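# Lift the lettered cube off its shelf strip

## Task

Remove from the shelf the letter-marked cube that sits on a strip. Until that cube is clear of the shelf, no other strip may be shifted beyond a slight amount, or the attempt fails. Afterwards, keep the cube motionless in the air, well above the table, in front of the shelf.

## Robot and tools

Robot: two arms, left_arm and right_arm. Each has six joints (waist, shoulder, elbow, forearm roll, wrist pitch, wrist roll) and a two-finger gripper. The names are just labels. left_arm sits on the +y side, and neither name refers to a side of a camera image.

Scene frame: the origin is on the table surface midway between the arms. +x runs out across the table, +z is up. The state line in each result lists, per arm, the gripper position in metres, its orientation as a wxyz quaternion, and linear (m/s) and angular (rad/s) velocity. The reported hand position can be slightly wrong, more so when the arm is stretched far.

Gripper axes: the fingers extend along the gripper's own +z and close along its y. The reported position is the point between the closed finger pads, roughly 2 cm short of the fingertips. Closing pushes the tips about 10 mm further along +z.

execute_actions: "actions" holds at most one item. An empty list sends nothing and returns the state with pictures. An action looks like {"rows": [...], "steps": n}, with 1 to 15 rows and n from 5 to 15 (default 15). Each step lasts 1/30 s and uses one row. If there are fewer rows than steps, the last row repeats. A wait looks like {"steps": n} with n up to 300. It counts from the previous result, so your thinking time is part of it. The optional "pictures" true adds camera images. Refused calls move nothing.

Row layout: one flat list of 14 numbers, each between -1 and 1. The first 7 are left_arm: dx, dy, dz, rx, ry, rz, opening. The last 7 are the same fields for right_arm. Always send all 14, even if one arm stays put. dx to rz are offsets, not poses. They are expressed in that gripper's own axes and measured from the gripper pose given in the latest result that shows it. Before any such result exists in the scene, and for the second or later call within one reply, they are measured from wherever the gripper is when the action begins. Every row uses that same reference, not the row before it. Scale: 1.0 equals 0.6 m of translation or 180 degrees of rotation. rx, ry, rz together form one rotation vector. An all-zero offset is not a rest command: it pulls the gripper back to its reference pose. To keep an arm still, give it the offset back to where it should be in the first call of a reply, then zeros in later calls. The opening is absolute: +1 is fully open (0.084 m) and -1 is closed.

Motion limits: on every step the commanded pose is clipped to at most 70 mm and 16 degrees from the measured pose, then reached by damped inverse kinematics, with position taking priority over orientation. A distant target can need several actions. After an action, the arm only continues to its final clipped pose. Check the result and send the remainder. Joints move at up to 3.14 rad/s. The elbow cannot fully straighten.

Kept back: each action's result is captured 5 steps before the action ends. Those 5 steps then run while you think, and the next action waits for them. A "Hand target" line per arm appears only when nothing is pending. HELD marks steps whose row was partly or wholly blocked. A "pose unreachable" line names the arm whose command the clearance check altered or blocked.

move: "target" is one 14-number row with the same layout and offset rules. "speed" is the top path speed in m/s, from 0.002 to 0.5, default 0.25. Rotation is capped at twice that value in rad/s. Both grippers follow straight paths that finish together, taking 0.5 to 10 s, and are cut off at 10 s. The opening is sent when the move starts. Paths ignore obstacles and the other arm. Grippers lag, drift and may exceed the speed, particularly near full reach. Faster moves hit harder, and aiming deeper past a contact presses harder. The "move:" line gives the ending (done, off_target, moving, held, fault) and any limits. paced means the pose was clipped. held means some steps were blocked, after which the arm may jump faster than requested. The result also gives each gripper's remaining distance to its target.

wait: "seconds" from 0 to 10. It sends nothing new and returns a normal result.

zoom_image: "camera" is one of cam_head_left, cam_head_right, cam_left_wrist, cam_right_wrist. "region" is [x0, y0, x1, y1] in image pixels, with the origin at the top-left and a box no larger than 504 by 504. The goal must still hold when you call it.

Gripping: grip_measured is the actual finger opening on the same scale as the command. To hold something, keep commanding an opening well below it. The lower the command, the firmer the grip, up to roughly 24 N per pad. Closing quickly can squeeze too hard.

Avoid: shifting any strip other than the cube's before the cube is out; letting anything leave the table; collisions or pushing between the two arms; dropping or slamming the cube; hard or fast contacts. Load limits (N m): waist 45, shoulder 45, elbow 27, forearm roll 27, wrist pitch 18, wrist roll 18. Reaching one triggers a torque fault: the arm backs off, freezes for 10 s and abandons the call. Holding loads heats the motors. A MOTOR HOT warning appears at 65 °C, and at 80 °C the arm is braked until it cools. Loose objects may occasionally get nudged by outside forces. Torque readings carry offsets and noise.

Each tool is called as name(argument=value, ...) on one line, values as JSON.

## Session

execute_actions(actions=[])

Scene clock: 0.00 s of 4200.00 s.
left_arm: end_effector_position=(+0.2090, +0.3371, +0.2721) grip_measured=+1.00 end_effector_quat_wxyz=(+0.082, +0.931, +0.262, +0.240) end_effector_velocity=(-0.000, -0.000, -0.001) end_effector_angular_velocity=(-0.002, +0.002, +0.000) | right_arm: end_effector_position=(+0.1072, +0.0340, +0.2018) grip_measured=+1.00 end_effector_quat_wxyz=(-0.050, +0.940, +0.266, +0.209) end_effector_velocity=(+0.001, -0.000, -0.000) end_effector_angular_velocity=(-0.001, +0.000, -0.002)
Joint positions: left_arm=[ 0.989 -1.61  -0.206 -0.401  1.494  0.279  0.084] | right_arm=[ 1.543 -0.358 -0.603 -0.506  0.747  1.197  0.084]
Joint velocities: left_arm=[ 0.     0.     0.002  0.001  0.001 -0.001  0.   ] | right_arm=[-0.002  0.001  0.    -0.     0.     0.    -0.   ]
Joint torques (N m, as the arm reports them, + toward a larger angle): no reading
Motor temperatures (°C, as the motors report them): left_arm=[33 39 32 33 35 38] | right_arm=[32 33 33 34 30 33]
Hand target (left_arm): +0.209, +0.337, +0.272; +0.082, +0.931, +0.262, +0.240
Hand target (right_arm): +0.107, +0.034, +0.202; -0.050, +0.940, +0.266, +0.209
camera_calibration (this result's frames):
cam_left_wrist: T_world_to_cam=[[0.437514, -0.851613, 0.288681, 0.148297], [-0.748145, -0.522847, -0.408547, 0.511429], [0.49886, -0.03723, -0.865883, 0.270725], [0, 0, 0, 1]] pos_world=[0.182687, 0.403769, 0.400549]
cam_right_wrist: T_world_to_cam=[[0.510043, -0.860115, 0.00767837, 0.00938433], [-0.785841, -0.469591, -0.402416, 0.247595], [0.34973, 0.199215, -0.915425, 0.27127], [0, 0, 0, 1]] pos_world=[0.0949129, 0.0702989, 0.347892]

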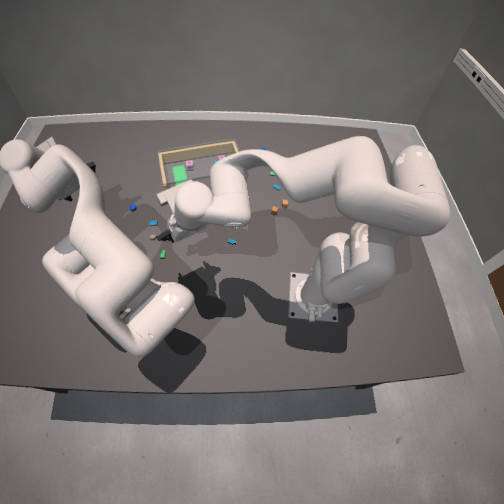

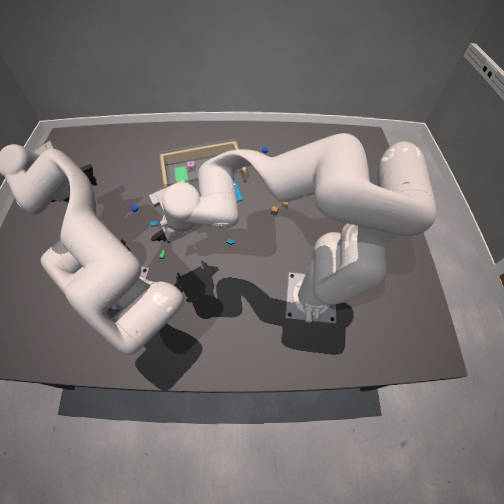

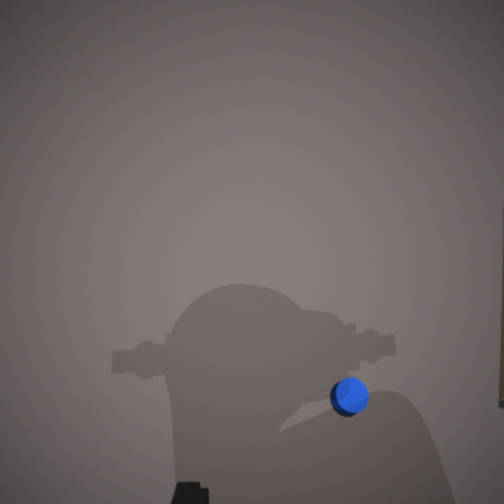

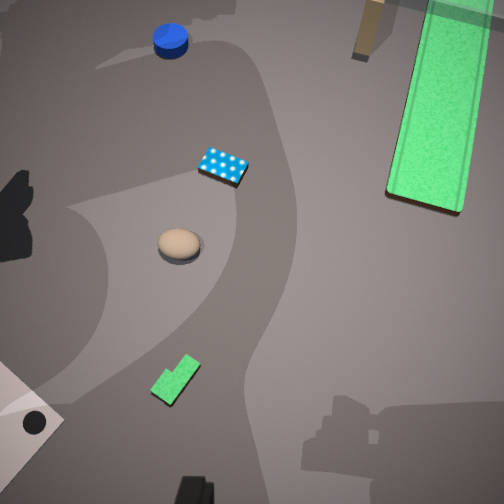

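zoom_image(camera="cam_head_left", region=[140, 130, 300, 260])

zoom_image(camera="cam_head_right", region=[140, 130, 300, 260])

Region (140, 130, 300, 260) of cam_head_left's 504x504 image, scaled by 3.150, with more detail than that image has; it fills the top 410 rows of this view, and the rest is white.

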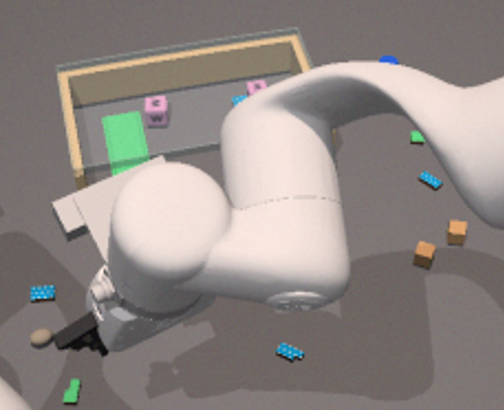

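Region (140, 130, 300, 260) of cam_head_right's 504x504 image, scaled by 3.150, with more detail than that image has; it fills the top 410 rows of this view, and the rest is white.

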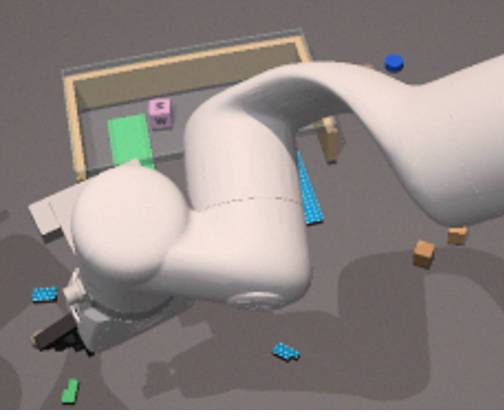

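move(target=[0,0,0,0,0,0,1, 0.3345,0.4723,0.1118,-0.0167,-0.1369,0.1012,0.8], speed=0.4)

Scene clock: 4.60 s of 4200.00 s.
left_arm: end_effector_position=(+0.2090, +0.3371, +0.2721) grip_measured=+1.00 end_effector_quat_wxyz=(+0.082, +0.931, +0.262, +0.240) end_effector_velocity=(+0.000, +0.000, -0.000) end_effector_angular_velocity=(-0.000, -0.001, +0.001) | right_arm: end_effector_position=(+0.4333, -0.0994, +0.2306) grip_measured=+0.80 end_effector_quat_wxyz=(+0.000, +0.994, +0.114, +0.003) end_effector_velocity=(+0.002, -0.002, -0.001) end_effector_angular_velocity=(-0.004, +0.007, -0.004)
Joint positions: left_arm=[ 0.989 -1.61  -0.206 -0.401  1.494  0.279  0.084] | right_arm=[ 0.668  0.152 -1.333 -0.003  1.177  0.308  0.077]
Joint velocities: left_arm=[ 0.    -0.     0.001 -0.001 -0.001 -0.     0.   ] | right_arm=[-0.005  0.011 -0.012  0.     0.009 -0.001  0.   ]
Joint torques (N m, as the arm reports them, + toward a larger angle): left_arm=[  0.51   6.55 -19.06  -0.55  -3.42   0.3 ] | right_arm=[  0.85 -33.29 -19.85  -0.03  -2.08  -0.49]
Motor temperatures (°C, as the motors report them): left_arm=[33 39 33 33 35 38] | right_arm=[32 33 34 34 30 33]
Hand target (left_arm): +0.209, +0.337, +0.272; +0.082, +0.931, +0.262, +0.240
Hand target (right_arm): +0.434, -0.100, +0.230; +0.000, +0.994, +0.113, +0.002
Off the commanded pose (left_arm): 0.000 m, 0 deg.
Off the commanded pose (right_arm): 0.001 m, 0 deg.
Kept back: nothing.
After step 90, 0.03 s passed at rest.
move: done; limits=paced
camera_calibration (this result's frames):
cam_left_wrist: T_world_to_cam=[[0.437514, -0.851613, 0.288681, 0.148296], [-0.748145, -0.522847, -0.408547, 0.511429], [0.49886, -0.0372301, -0.865883, 0.270725], [0, 0, 0, 1]] pos_world=[0.182687, 0.403769, 0.400549]
cam_right_wrist: T_world_to_cam=[[0.210791, -0.977527, -0.00290428, -0.151457], [-0.977421, -0.210811, 0.0143947, 0.465486], [-0.0146834, -0.00019556, -0.999892, 0.367749], [0, 0, 0, 1]] pos_world=[0.492301, -0.0498515, 0.360569]

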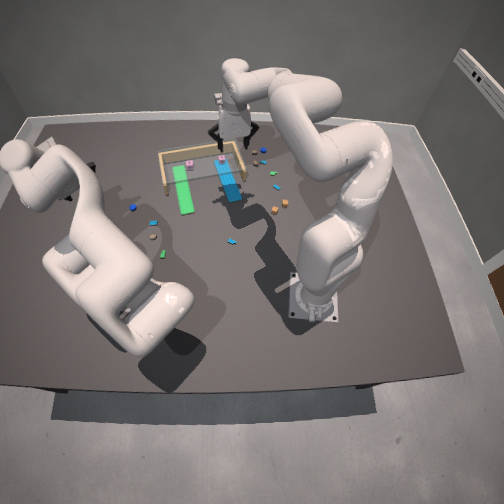

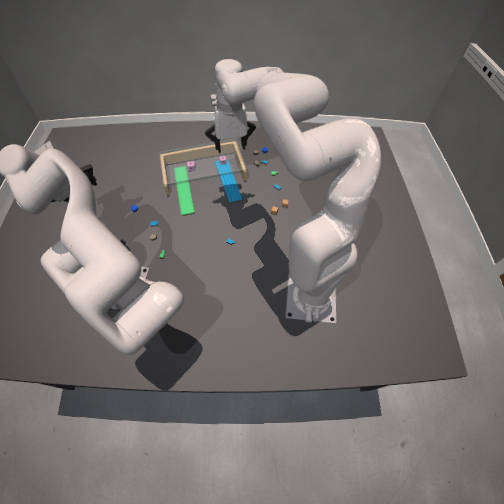

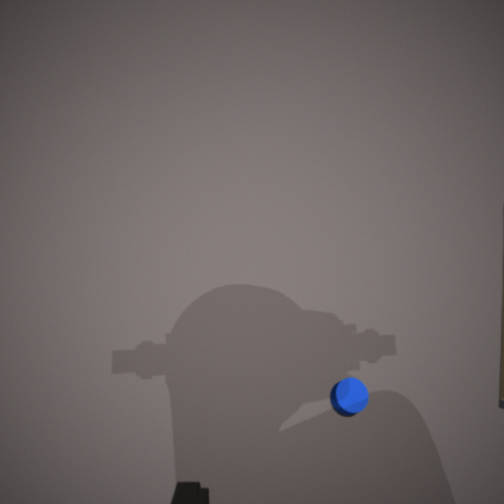

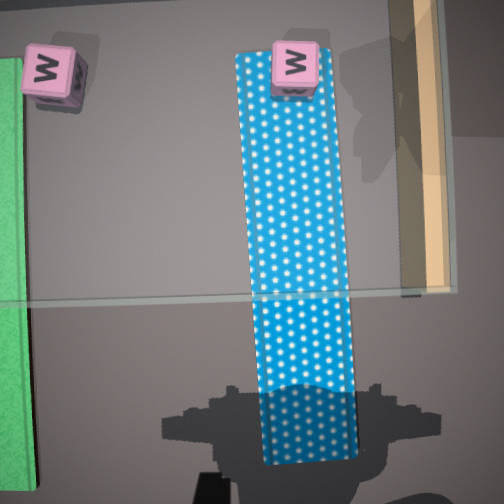

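zoom_image(camera="cam_right_wrist", region=[230, 370, 390, 490])

zoom_image(camera="cam_right_wrist", region=[210, 20, 370, 140])

zoom_image(camera="cam_head_left", region=[150, 130, 310, 270])

Region (230, 370, 390, 490) of cam_right_wrist's 504x504 image, scaled by 3.150, with more detail than that image has; it fills the top 378 rows of this view, and the rest is white.

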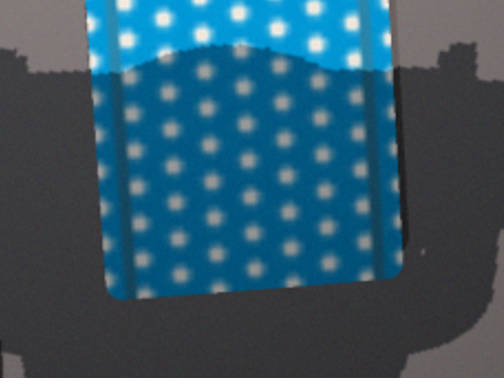

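Region (210, 20, 370, 140) of cam_right_wrist's 504x504 image, scaled by 3.150, with more detail than that image has; it fills the top 378 rows of this view, and the rest is white.

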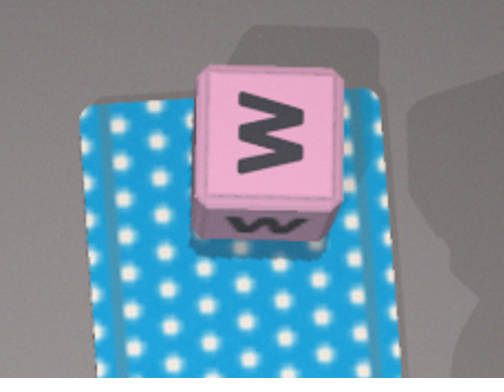

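Region (150, 130, 310, 270) of cam_head_left's 504x504 image, scaled by 3.150, with more detail than that image has; it fills the top 441 rows of this view, and the rest is white.

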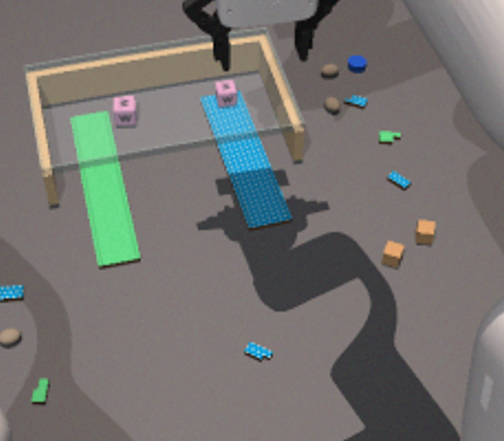

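move(target=[0,0,0,0,0,0,1, -0.0285,-0.0022,0.3452,0,0,-0.0167,0.8], speed=0.3)

Scene clock: 7.63 s of 4200.00 s.
left_arm: end_effector_position=(+0.2090, +0.3371, +0.2721) grip_measured=+1.00 end_effector_quat_wxyz=(+0.082, +0.931, +0.262, +0.240) end_effector_velocity=(-0.000, +0.000, +0.000) end_effector_angular_velocity=(+0.001, +0.000, +0.001) | right_arm: end_effector_position=(+0.4174, -0.1016, +0.0246) grip_measured=+0.80 end_effector_quat_wxyz=(-0.000, +0.990, +0.140, +0.003) end_effector_velocity=(-0.005, -0.002, -0.006) end_effector_angular_velocity=(-0.007, +0.012, +0.001)
Joint positions: left_arm=[ 0.989 -1.61  -0.206 -0.401  1.494  0.279  0.084] | right_arm=[ 0.68   0.41  -1.04  -0.004  0.624  0.269  0.077]
Joint velocities: left_arm=[ 0.     0.    -0.     0.001 -0.    -0.    -0.   ] | right_arm=[ 0.001  0.007  0.008  0.    -0.001 -0.    -0.   ]
Joint torques (N m, as the arm reports them, + toward a larger angle): left_arm=[  0.16   6.32 -18.97  -0.79  -3.46   0.3 ] | right_arm=[  0.68 -36.   -15.76   0.04  -2.13  -0.61]
Motor temperatures (°C, as the motors report them): left_arm=[33 39 33 33 35 38] | right_arm=[32 33 34 34 30 33]
Hand target (left_arm): +0.209, +0.337, +0.272; +0.082, +0.931, +0.262, +0.240
Hand target (right_arm): +0.417, -0.102, +0.024; +0.000, +0.990, +0.140, +0.002
Off the commanded pose (left_arm): 0.000 m, 0 deg.
Off the commanded pose (right_arm): 0.001 m, 0 deg.
Kept back: nothing.
move: done
camera_calibration (this result's frames):
cam_left_wrist: T_world_to_cam=[[0.437514, -0.851613, 0.288681, 0.148296], [-0.748145, -0.522847, -0.408547, 0.511429], [0.49886, -0.0372302, -0.865883, 0.270725], [0, 0, 0, 1]] pos_world=[0.182687, 0.403769, 0.400549]
cam_right_wrist: T_world_to_cam=[[0.26215, -0.965021, -0.00354518, -0.17103], [-0.964937, -0.262174, 0.012722, 0.441952], [-0.0132064, 0.000085807, -0.999913, 0.160943], [0, 0, 0, 1]] pos_world=[0.473417, -0.0491922, 0.1547]

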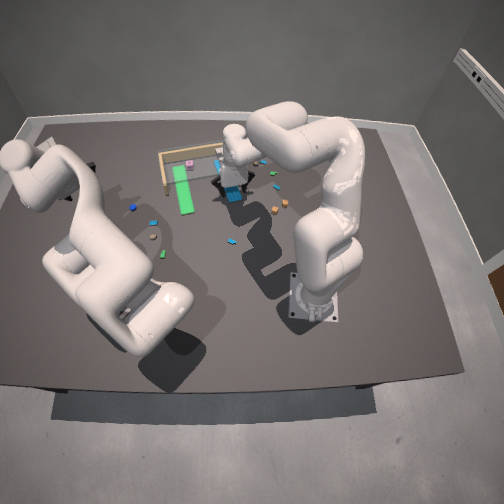

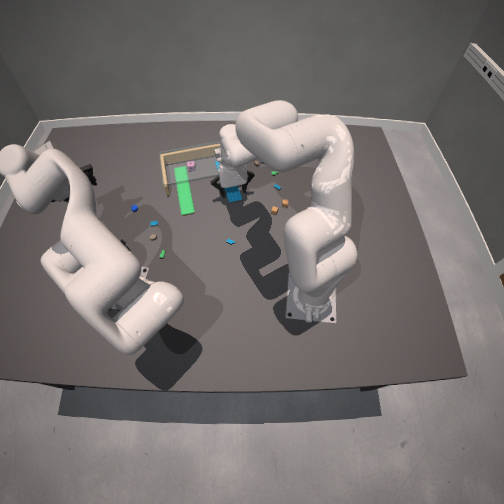

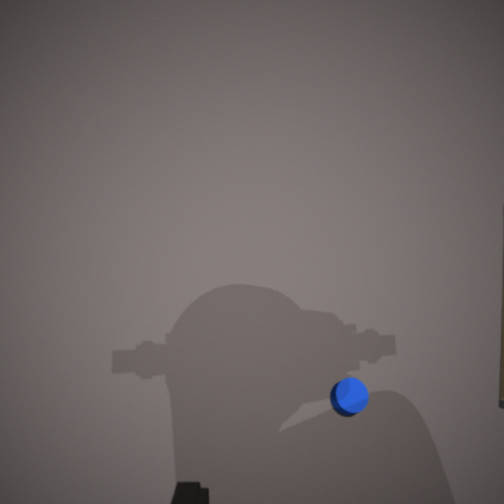

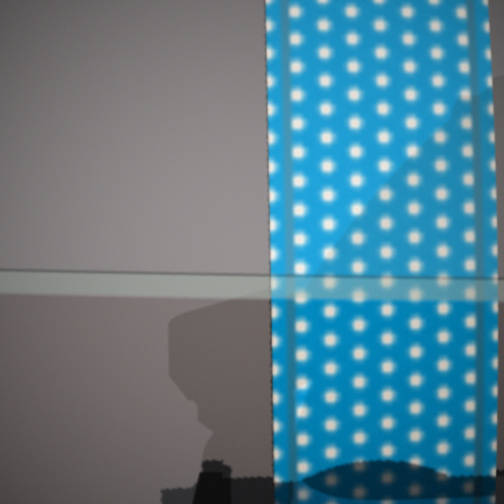

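execute_actions(actions=[{"rows": [[0,0,0,0,0,0,1, 0,0,0.0023,0,0,0,0.65],[0,0,0,0,0,0,1, 0,0,0.0023,0,0,0,0.52],[0,0,0,0,0,0,1, 0,0,0.0023,0,0,0,0.42],[0,0,0,0,0,0,1, 0,0,0.0023,0,0,0,0.35],[0,0,0,0,0,0,1, 0,0,0.0023,0,0,0,0.29],[0,0,0,0,0,0,1, 0,0,0.0023,0,0,0,0.23],[0,0,0,0,0,0,1, 0,0,0.0023,0,0,0,0.17],[0,0,0,0,0,0,1, 0,0,0.0023,0,0,0,0.11],[0,0,0,0,0,0,1, 0,0,0.0023,0,0,0,0.05]], "steps": 15}], pictures=true)

Scene clock: 8.43 s of 4200.00 s.
left_arm: end_effector_position=(+0.2090, +0.3371, +0.2721) grip_measured=+1.00 end_effector_quat_wxyz=(+0.082, +0.931, +0.262, +0.240) end_effector_velocity=(+0.000, -0.000, -0.000) end_effector_angular_velocity=(-0.001, -0.000, +0.000) | right_arm: end_effector_position=(+0.4174, -0.1016, +0.0233) grip_measured=+0.24 end_effector_quat_wxyz=(-0.000, +0.990, +0.140, +0.003) end_effector_velocity=(+0.001, +0.001, +0.002) end_effector_angular_velocity=(+0.002, -0.004, -0.000)
Joint positions: left_arm=[ 0.989 -1.61  -0.206 -0.401  1.494  0.279  0.084] | right_arm=[ 0.68   0.413 -1.04  -0.004  0.621  0.269  0.054]
Joint velocities: left_arm=[-0.     0.     0.001 -0.001  0.    -0.    -0.   ] | right_arm=[-0.    -0.002 -0.002 -0.     0.     0.    -0.001]
Joint torques (N m, as the arm reports them, + toward a larger angle): left_arm=[  0.49   6.39 -19.15  -0.82  -3.37   0.28] | right_arm=[  0.58 -35.62 -15.69   0.25  -2.25  -0.48]
Motor temperatures (°C, as the motors report them): left_arm=[33 39 33 33 35 38] | right_arm=[32 33 34 34 30 33]
Steps of this call (steps 1 to 14: nothing new was sent; steps 15 to 24: the first 10 steps of this action). Readings (end_effector_position):
15: left_arm (+0.2090, +0.3371, +0.2721) | right_arm (+0.4168, -0.1019, +0.0237)
16: left_arm (+0.2090, +0.3371, +0.2721) | right_arm (+0.4169, -0.1019, +0.0237)
18: left_arm (+0.2090, +0.3371, +0.2721) | right_arm (+0.4172, -0.1017, +0.0234)
22: left_arm (+0.2090, +0.3371, +0.2721) | right_arm (+0.4175, -0.1015, +0.0234)
24: the state above
camera_calibration (this result's frames):
cam_left_wrist: T_world_to_cam=[[0.437514, -0.851613, 0.288681, 0.148296], [-0.748145, -0.522847, -0.408547, 0.511429], [0.49886, -0.0372301, -0.865883, 0.270725], [0, 0, 0, 1]] pos_world=[0.182687, 0.403769, 0.400549]
cam_right_wrist: T_world_to_cam=[[0.262182, -0.965012, -0.00358446, -0.171024], [-0.96493, -0.262207, 0.0125652, 0.44203], [-0.0130655, 0.000164367, -0.999915, 0.159591], [0, 0, 0, 1]] pos_world=[0.473452, -0.0491635, 0.15341]

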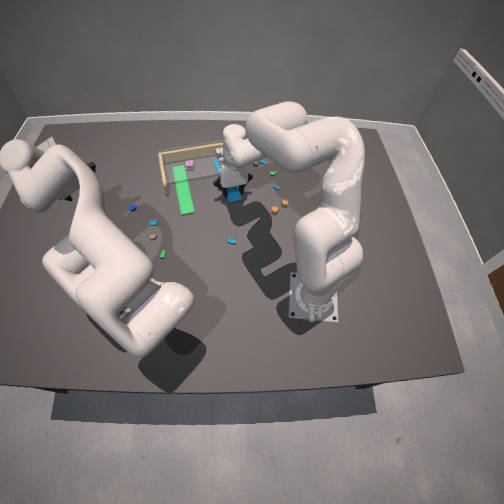

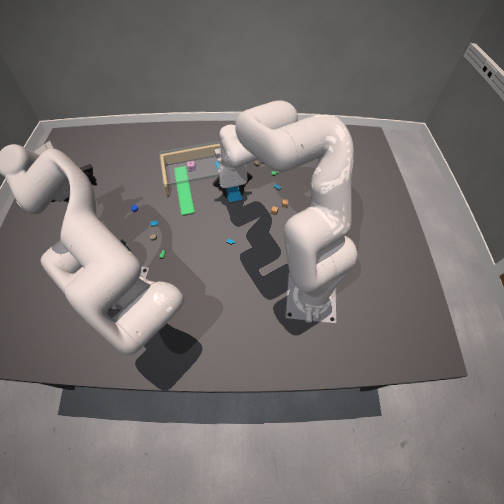

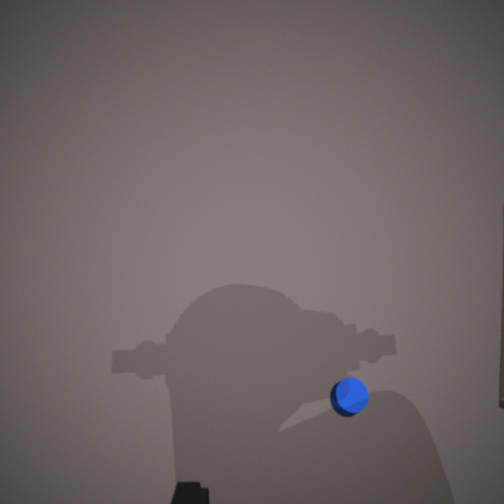

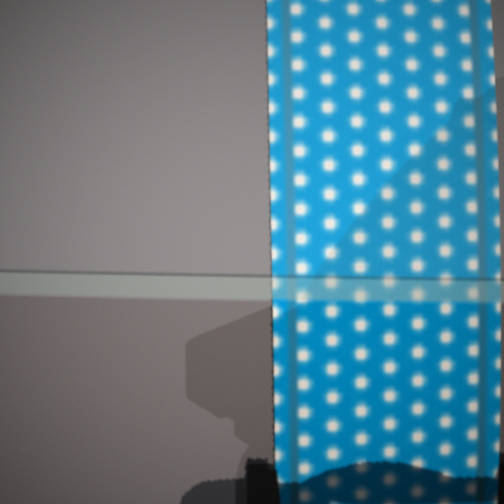

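move(target=[0,0,0,0,0,0,1, -0.325,0,-0.0019,0,0,0,0.02], speed=0.14)

Scene clock: 20.07 s of 4200.00 s.
left_arm: end_effector_position=(+0.2090, +0.3371, +0.2721) grip_measured=+1.00 end_effector_quat_wxyz=(+0.082, +0.931, +0.262, +0.240) end_effector_velocity=(+0.000, +0.001, +0.000) end_effector_angular_velocity=(+0.002, -0.001, +0.002) | right_arm: end_effector_position=(+0.2289, -0.1557, +0.0224) grip_measured=+0.24 end_effector_quat_wxyz=(+0.000, +0.990, +0.140, +0.002) end_effector_velocity=(+0.003, +0.004, +0.004) end_effector_angular_velocity=(+0.011, -0.013, +0.002)
Joint positions: left_arm=[ 0.989 -1.61  -0.206 -0.401  1.494  0.279  0.084] | right_arm=[ 0.842 -0.075 -0.346 -0.007  0.418  0.434  0.054]
Joint velocities: left_arm=[ 0.    -0.    -0.     0.001 -0.002 -0.     0.   ] | right_arm=[ 0.003 -0.009 -0.004 -0.002 -0.004  0.003 -0.   ]
Joint torques (N m, as the arm reports them, + toward a larger angle): left_arm=[  0.54   6.22 -19.06  -0.68  -3.42   0.36] | right_arm=[  0.86 -19.43 -13.5    0.11  -2.06  -0.5 ]
Motor temperatures (°C, as the motors report them): left_arm=[33 39 34 33 35 38] | right_arm=[32 34 34 34 30 33]
Hand target (left_arm): +0.209, +0.337, +0.272; +0.082, +0.931, +0.262, +0.240
Hand target (right_arm): +0.230, -0.155, +0.023; -0.000, +0.990, +0.140, +0.003
Off your previous action's commanded pose (left_arm): 0.000 m, 0 deg at its last step (step 5 of this call).
Off your previous action's commanded pose (right_arm): 0.000 m, 0 deg at its last step (step 5 of this call).
Off the commanded pose (left_arm): 0.000 m, 0 deg.
Off the commanded pose (right_arm): 0.001 m, 0 deg.
Kept back: nothing.
After step 90, 6.80 s passed at rest.
move: done
camera_calibration (this result's frames):
cam_left_wrist: T_world_to_cam=[[0.437514, -0.851613, 0.288681, 0.148296], [-0.748145, -0.522847, -0.408547, 0.511429], [0.49886, -0.03723, -0.865883, 0.270725], [0, 0, 0, 1]] pos_world=[0.182687, 0.403769, 0.400549]
cam_right_wrist: T_world_to_cam=[[0.262098, -0.965037, -0.00284487, -0.173817], [-0.964909, -0.26211, 0.015805, 0.245875], [-0.0159981, -0.00139741, -0.999871, 0.156727], [0, 0, 0, 1]] pos_world=[0.285311, -0.103074, 0.152326]

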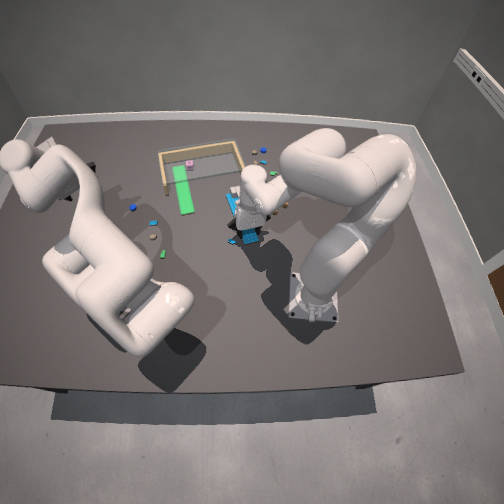

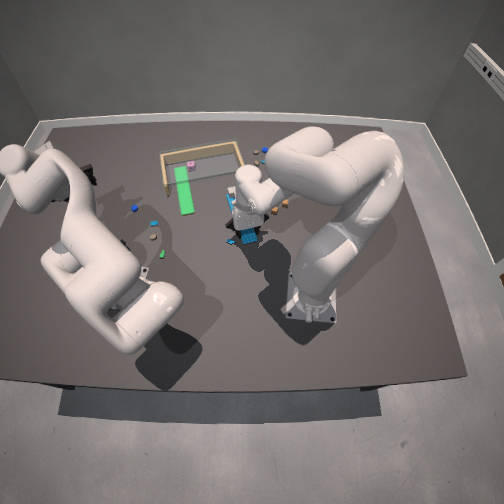

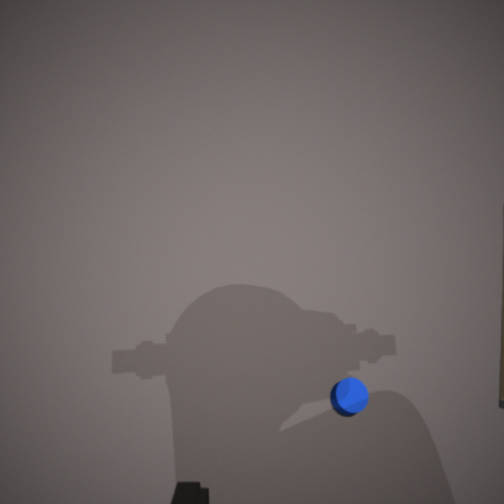

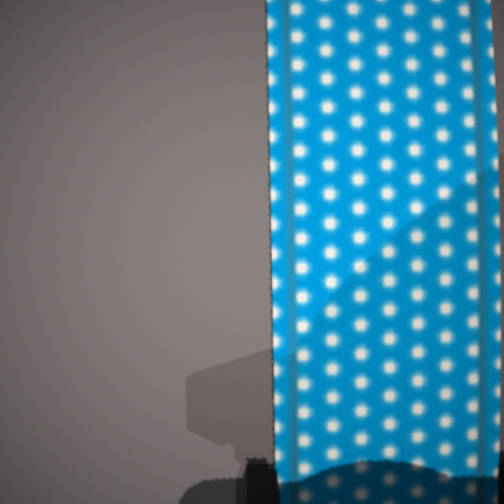

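execute_actions(actions=[{"rows": [[0,0,0,0,0,0,1, 0,0,0,0,0,0,0.35],[0,0,0,0,0,0,1, 0,0,0,0,0,0,0.5],[0,0,0,0,0,0,1, 0,0,0,0,0,0,0.6]], "steps": 6}])

move(target=[0,0,0,0,0,0,1, 0.3067,0.007,-0.155,0,0,0.02,0.6], speed=0.35)

Scene clock: 20.40 s of 4200.00 s.
left_arm: end_effector_position=(+0.2090, +0.3371, +0.2721) grip_measured=+1.00 end_effector_quat_wxyz=(+0.082, +0.931, +0.262, +0.240) end_effector_velocity=(-0.000, +0.000, -0.000) end_effector_angular_velocity=(-0.000, +0.001, +0.000) | right_arm: end_effector_position=(+0.2296, -0.1550, +0.0232) grip_measured=+0.24 end_effector_quat_wxyz=(-0.000, +0.990, +0.140, +0.003) end_effector_velocity=(+0.000, +0.001, +0.000) end_effector_angular_velocity=(+0.001, -0.001, +0.002)
Joint positions: left_arm=[ 0.989 -1.61  -0.206 -0.401  1.494  0.279  0.084] | right_arm=[ 0.842 -0.076 -0.347 -0.007  0.417  0.434  0.054]
Joint velocities: left_arm=[ 0.    -0.    -0.     0.001  0.001 -0.    -0.   ] | right_arm=[ 0.002 -0.001 -0.     0.    -0.    -0.     0.   ]
Joint torques (N m, as the arm reports them, + toward a larger angle): left_arm=[  0.15   6.19 -19.04  -0.67  -3.36   0.32] | right_arm=[  0.64 -19.45 -13.42   0.16  -2.17  -0.44]
Motor temperatures (°C, as the motors report them): left_arm=[33 39 34 33 35 38] | right_arm=[32 34 34 34 30 33]
Steps of this call (steps 1 to 9: nothing new was sent; step 10: the first step of this action). Readings (end_effector_position):
10: the state above

Scene clock: 22.00 s of 4200.00 s.
left_arm: end_effector_position=(+0.2090, +0.3371, +0.2721) grip_measured=+1.00 end_effector_quat_wxyz=(+0.082, +0.931, +0.262, +0.240) end_effector_velocity=(+0.000, +0.000, +0.000) end_effector_angular_velocity=(+0.001, -0.001, +0.001) | right_arm: end_effector_position=(+0.4068, -0.1094, +0.1157) grip_measured=+0.59 end_effector_quat_wxyz=(+0.001, +0.994, +0.109, +0.002) end_effector_velocity=(+0.002, -0.000, +0.001) end_effector_angular_velocity=(+0.000, -0.001, -0.003)
Joint positions: left_arm=[ 0.989 -1.61  -0.206 -0.401  1.494  0.279  0.084] | right_arm=[ 0.678  0.192 -1.038 -0.004  0.843  0.329  0.069]
Joint velocities: left_arm=[-0.    -0.    -0.001  0.    -0.    -0.001  0.   ] | right_arm=[-0.003  0.004 -0.007  0.     0.003 -0.    -0.   ]
Joint torques (N m, as the arm reports them, + toward a larger angle): left_arm=[  0.37   6.43 -19.09  -0.7   -3.4    0.21] | right_arm=[  0.66 -32.54 -17.97   0.11  -2.08  -0.51]
Motor temperatures (°C, as the motors report them): left_arm=[33 39 34 33 35 38] | right_arm=[32 34 35 34 30 33]
Hand target (left_arm): +0.209, +0.337, +0.272; +0.082, +0.931, +0.262, +0.240
Hand target (right_arm): +0.407, -0.109, +0.116; +0.001, +0.994, +0.108, +0.002
Off your previous action's commanded pose (left_arm): 0.000 m, 0 deg at its last step (step 5 of this call).
Off your previous action's commanded pose (right_arm): 0.000 m, 0 deg at its last step (step 5 of this call).
Off the commanded pose (left_arm): 0.000 m, 0 deg.
Off the commanded pose (right_arm): 0.001 m, 0 deg.
Kept back: nothing.
move: done
camera_calibration (this result's frames):
cam_left_wrist: T_world_to_cam=[[0.437514, -0.851613, 0.288681, 0.148296], [-0.748144, -0.522847, -0.408547, 0.511429], [0.49886, -0.0372299, -0.865882, 0.270725], [0, 0, 0, 1]] pos_world=[0.182687, 0.403769, 0.400549]
cam_right_wrist: T_world_to_cam=[[0.200929, -0.979603, -0.0022192, -0.152266], [-0.979479, -0.200939, 0.015659, 0.440821], [-0.0157855, -0.00097267, -0.999875, 0.252848], [0, 0, 0, 1]] pos_world=[0.466361, -0.0603364, 0.245576]

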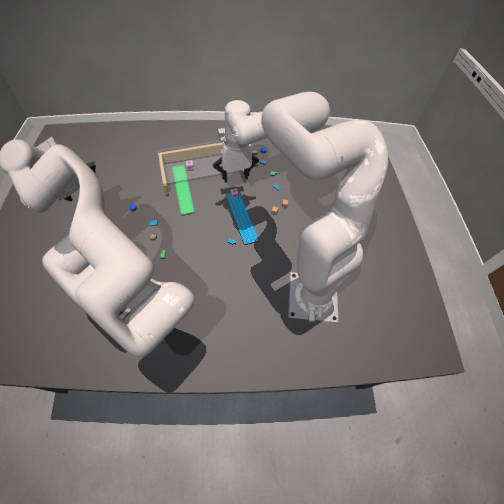

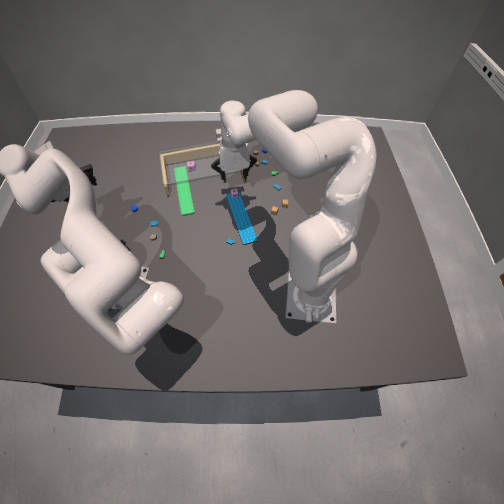

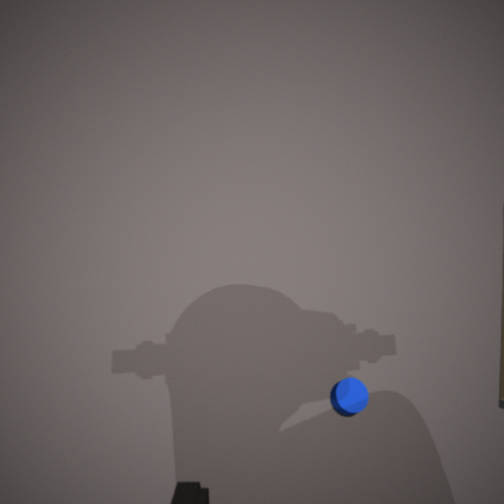

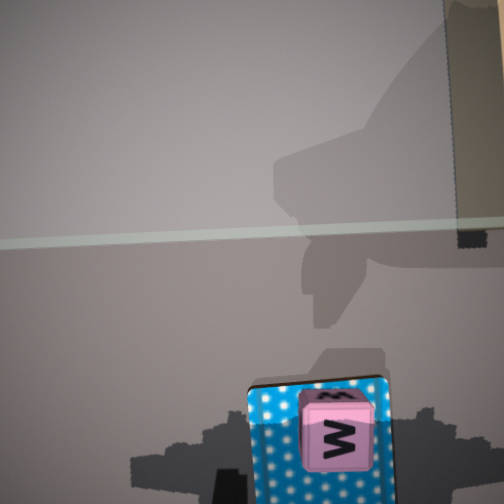

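zoom_image(camera="cam_right_wrist", region=[230, 360, 410, 504])

Region (230, 360, 410, 504) of cam_right_wrist's 504x504 image, scaled by 2.800, with more detail than that image has; it fills the top 403 rows of this view, and the rest is white.

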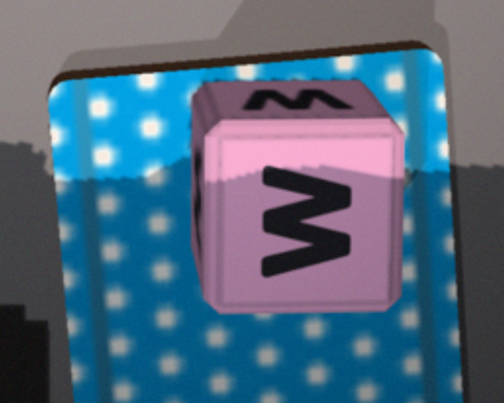

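move(target=[0,0,0,0,0,0,1, 0.0025,-0.0043,0.137,0,0,0.009,0.15], speed=0.2)

execute_actions(actions=[{"rows": [[0,0,0,0,0,0,1, 0,0,0.001,0,0,0,0.0],[0,0,0,0,0,0,1, 0,0,0.001,0,0,0,-0.14],[0,0,0,0,0,0,1, 0,0,0.001,0,0,0,-0.25],[0,0,0,0,0,0,1, 0,0,0.001,0,0,0,-0.34],[0,0,0,0,0,0,1, 0,0,0.001,0,0,0,-0.41],[0,0,0,0,0,0,1, 0,0,0.001,0,0,0,-0.48],[0,0,0,0,0,0,1, 0,0,0.001,0,0,0,-0.55],[0,0,0,0,0,0,1, 0,0,0.001,0,0,0,-0.62],[0,0,0,0,0,0,1, 0,0,0.001,0,0,0,-0.69],[0,0,0,0,0,0,1, 0,0,0.001,0,0,0,-0.75]], "steps": 15}], pictures=true)

Scene clock: 23.53 s of 4200.00 s.
left_arm: end_effector_position=(+0.2090, +0.3371, +0.2721) grip_measured=+1.00 end_effector_quat_wxyz=(+0.082, +0.931, +0.262, +0.240) end_effector_velocity=(+0.000, -0.000, +0.000) end_effector_angular_velocity=(-0.000, +0.000, -0.001) | right_arm: end_effector_position=(+0.4081, -0.1064, +0.0343) grip_measured=+0.14 end_effector_quat_wxyz=(+0.000, +0.996, +0.095, +0.003) end_effector_velocity=(-0.003, -0.002, -0.005) end_effector_angular_velocity=(-0.005, +0.009, -0.001)
Joint positions: left_arm=[ 0.989 -1.61  -0.206 -0.401  1.494  0.279  0.084] | right_arm=[ 0.681  0.361 -1.    -0.005  0.635  0.362  0.05 ]
Joint velocities: left_arm=[-0.    -0.    -0.    -0.001  0.001  0.    -0.   ] | right_arm=[-0.001  0.005  0.006 -0.    -0.001  0.    -0.   ]
Joint torques (N m, as the arm reports them, + toward a larger angle): left_arm=[  0.16   6.52 -18.9   -0.57  -3.36   0.2 ] | right_arm=[  0.92 -34.9  -16.13   0.24  -2.02  -0.47]
Motor temperatures (°C, as the motors report them): left_arm=[33 39 34 33 35 38] | right_arm=[32 34 35 34 30 33]
Hand target (left_arm): +0.209, +0.337, +0.272; +0.082, +0.931, +0.262, +0.240
Hand target (right_arm): +0.408, -0.107, +0.034; +0.001, +0.996, +0.095, +0.002
Off the commanded pose (left_arm): 0.000 m, 0 deg.
Off the commanded pose (right_arm): 0.001 m, 0 deg.
Kept back: nothing.
move: done
camera_calibration (this result's frames):
cam_left_wrist: T_world_to_cam=[[0.437514, -0.851613, 0.288681, 0.148297], [-0.748145, -0.522847, -0.408547, 0.511429], [0.49886, -0.0372301, -0.865882, 0.270725], [0, 0, 0, 1]] pos_world=[0.182687, 0.403769, 0.400549]
cam_right_wrist: T_world_to_cam=[[0.173325, -0.98486, -0.00296022, -0.139101], [-0.984754, -0.17335, 0.0144573, 0.449171], [-0.0147516, 0.000409267, -0.999891, 0.171167], [0, 0, 0, 1]] pos_world=[0.468958, -0.0592008, 0.164243]

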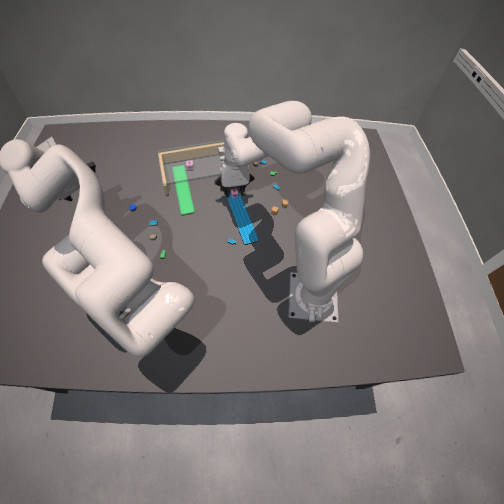

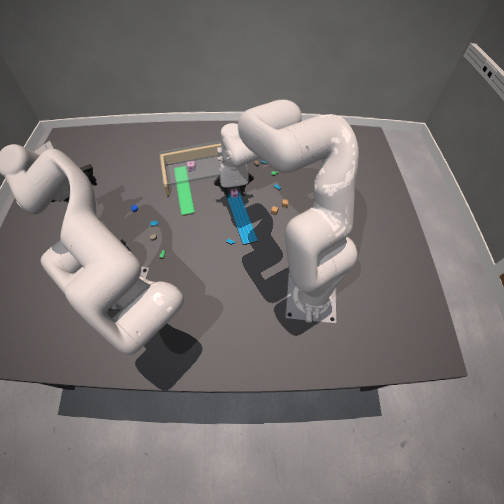

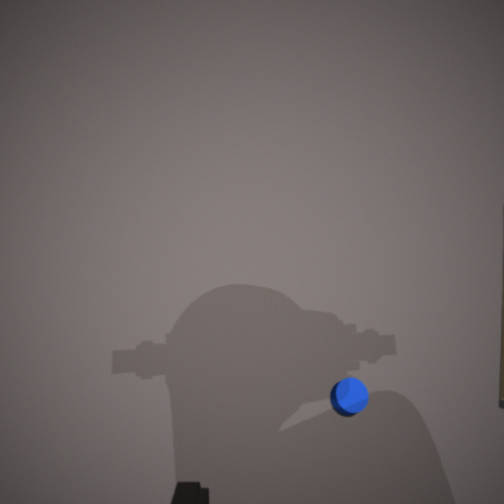

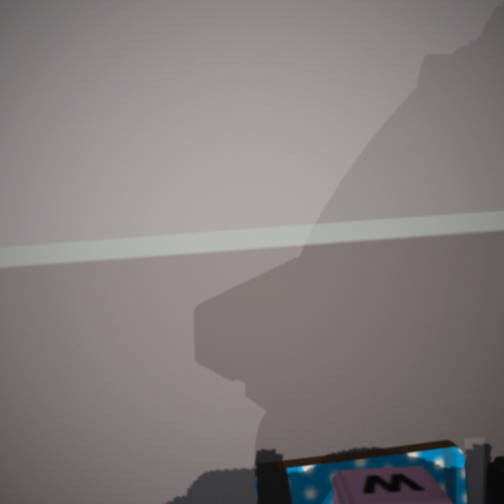

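Scene clock: 23.87 s of 4200.00 s.
left_arm: end_effector_position=(+0.2090, +0.3371, +0.2721) grip_measured=+1.00 end_effector_quat_wxyz=(+0.082, +0.931, +0.262, +0.240) end_effector_velocity=(+0.000, +0.000, +0.000) end_effector_angular_velocity=(+0.000, -0.001, +0.001) | right_arm: end_effector_position=(+0.4082, -0.1064, +0.0338) grip_measured=-0.44 end_effector_quat_wxyz=(+0.000, +0.996, +0.095, +0.003) end_effector_velocity=(-0.000, -0.000, -0.001) end_effector_angular_velocity=(-0.001, +0.001, -0.001)
Joint positions: left_arm=[ 0.989 -1.61  -0.206 -0.401  1.494  0.279  0.084] | right_arm=[ 0.681  0.362 -1.    -0.005  0.633  0.362  0.025]
Joint velocities: left_arm=[ 0.    -0.     0.     0.    -0.001 -0.    -0.   ] | right_arm=[-0.001  0.001 -0.    -0.     0.    -0.    -0.   ]
Joint torques (N m, as the arm reports them, + toward a larger angle): left_arm=[  0.45   6.21 -19.09  -0.81  -3.45   0.29] | right_arm=[  0.84 -34.24 -15.85   0.05  -2.16  -0.47]
Motor temperatures (°C, as the motors report them): left_arm=[33 39 34 33 35 38] | right_arm=[32 34 35 34 30 33]
Steps of this call (steps 1 to 10: the first 10 steps of this action). Readings (end_effector_position):
1: left_arm (+0.2090, +0.3371, +0.2721) | right_arm (+0.4081, -0.1065, +0.0341)
2: left_arm (+0.2090, +0.3371, +0.2721) | right_arm (+0.4081, -0.1065, +0.0340)
4: left_arm (+0.2090, +0.3371, +0.2721) | right_arm (+0.4082, -0.1064, +0.0339)
8: left_arm (+0.2090, +0.3371, +0.2721) | right_arm (+0.4082, -0.1064, +0.0338)
10: the state above
camera_calibration (this result's frames):
cam_left_wrist: T_world_to_cam=[[0.437514, -0.851613, 0.288681, 0.148297], [-0.748145, -0.522847, -0.408547, 0.511429], [0.49886, -0.0372301, -0.865882, 0.270725], [0, 0, 0, 1]] pos_world=[0.182687, 0.403769, 0.400549]
cam_right_wrist: T_world_to_cam=[[0.173319, -0.984861, -0.00307117, -0.139066], [-0.984759, -0.173345, 0.0141726, 0.449288], [-0.0144904, 0.000567991, -0.999895, 0.170619], [0, 0, 0, 1]] pos_world=[0.469015, -0.0591755, 0.163807]

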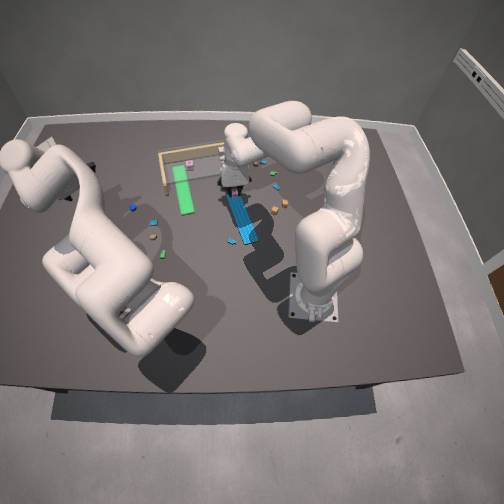

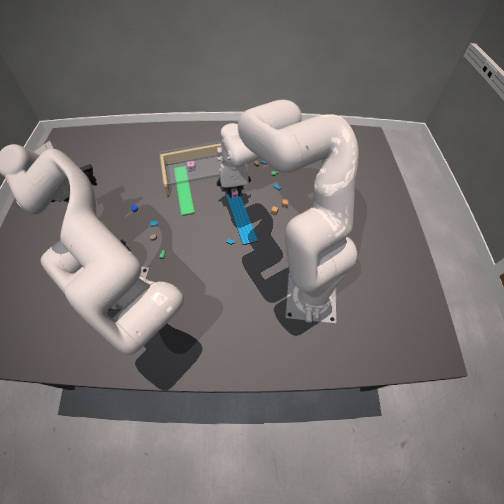

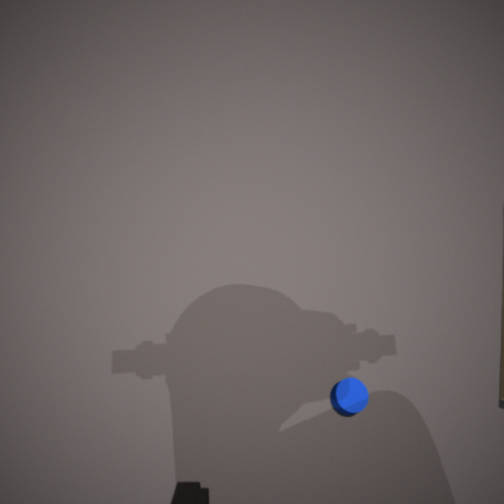

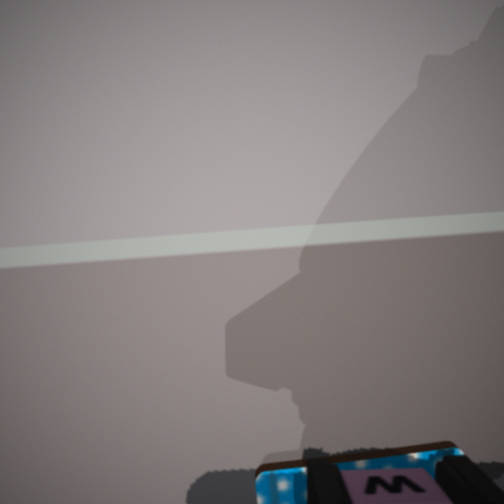

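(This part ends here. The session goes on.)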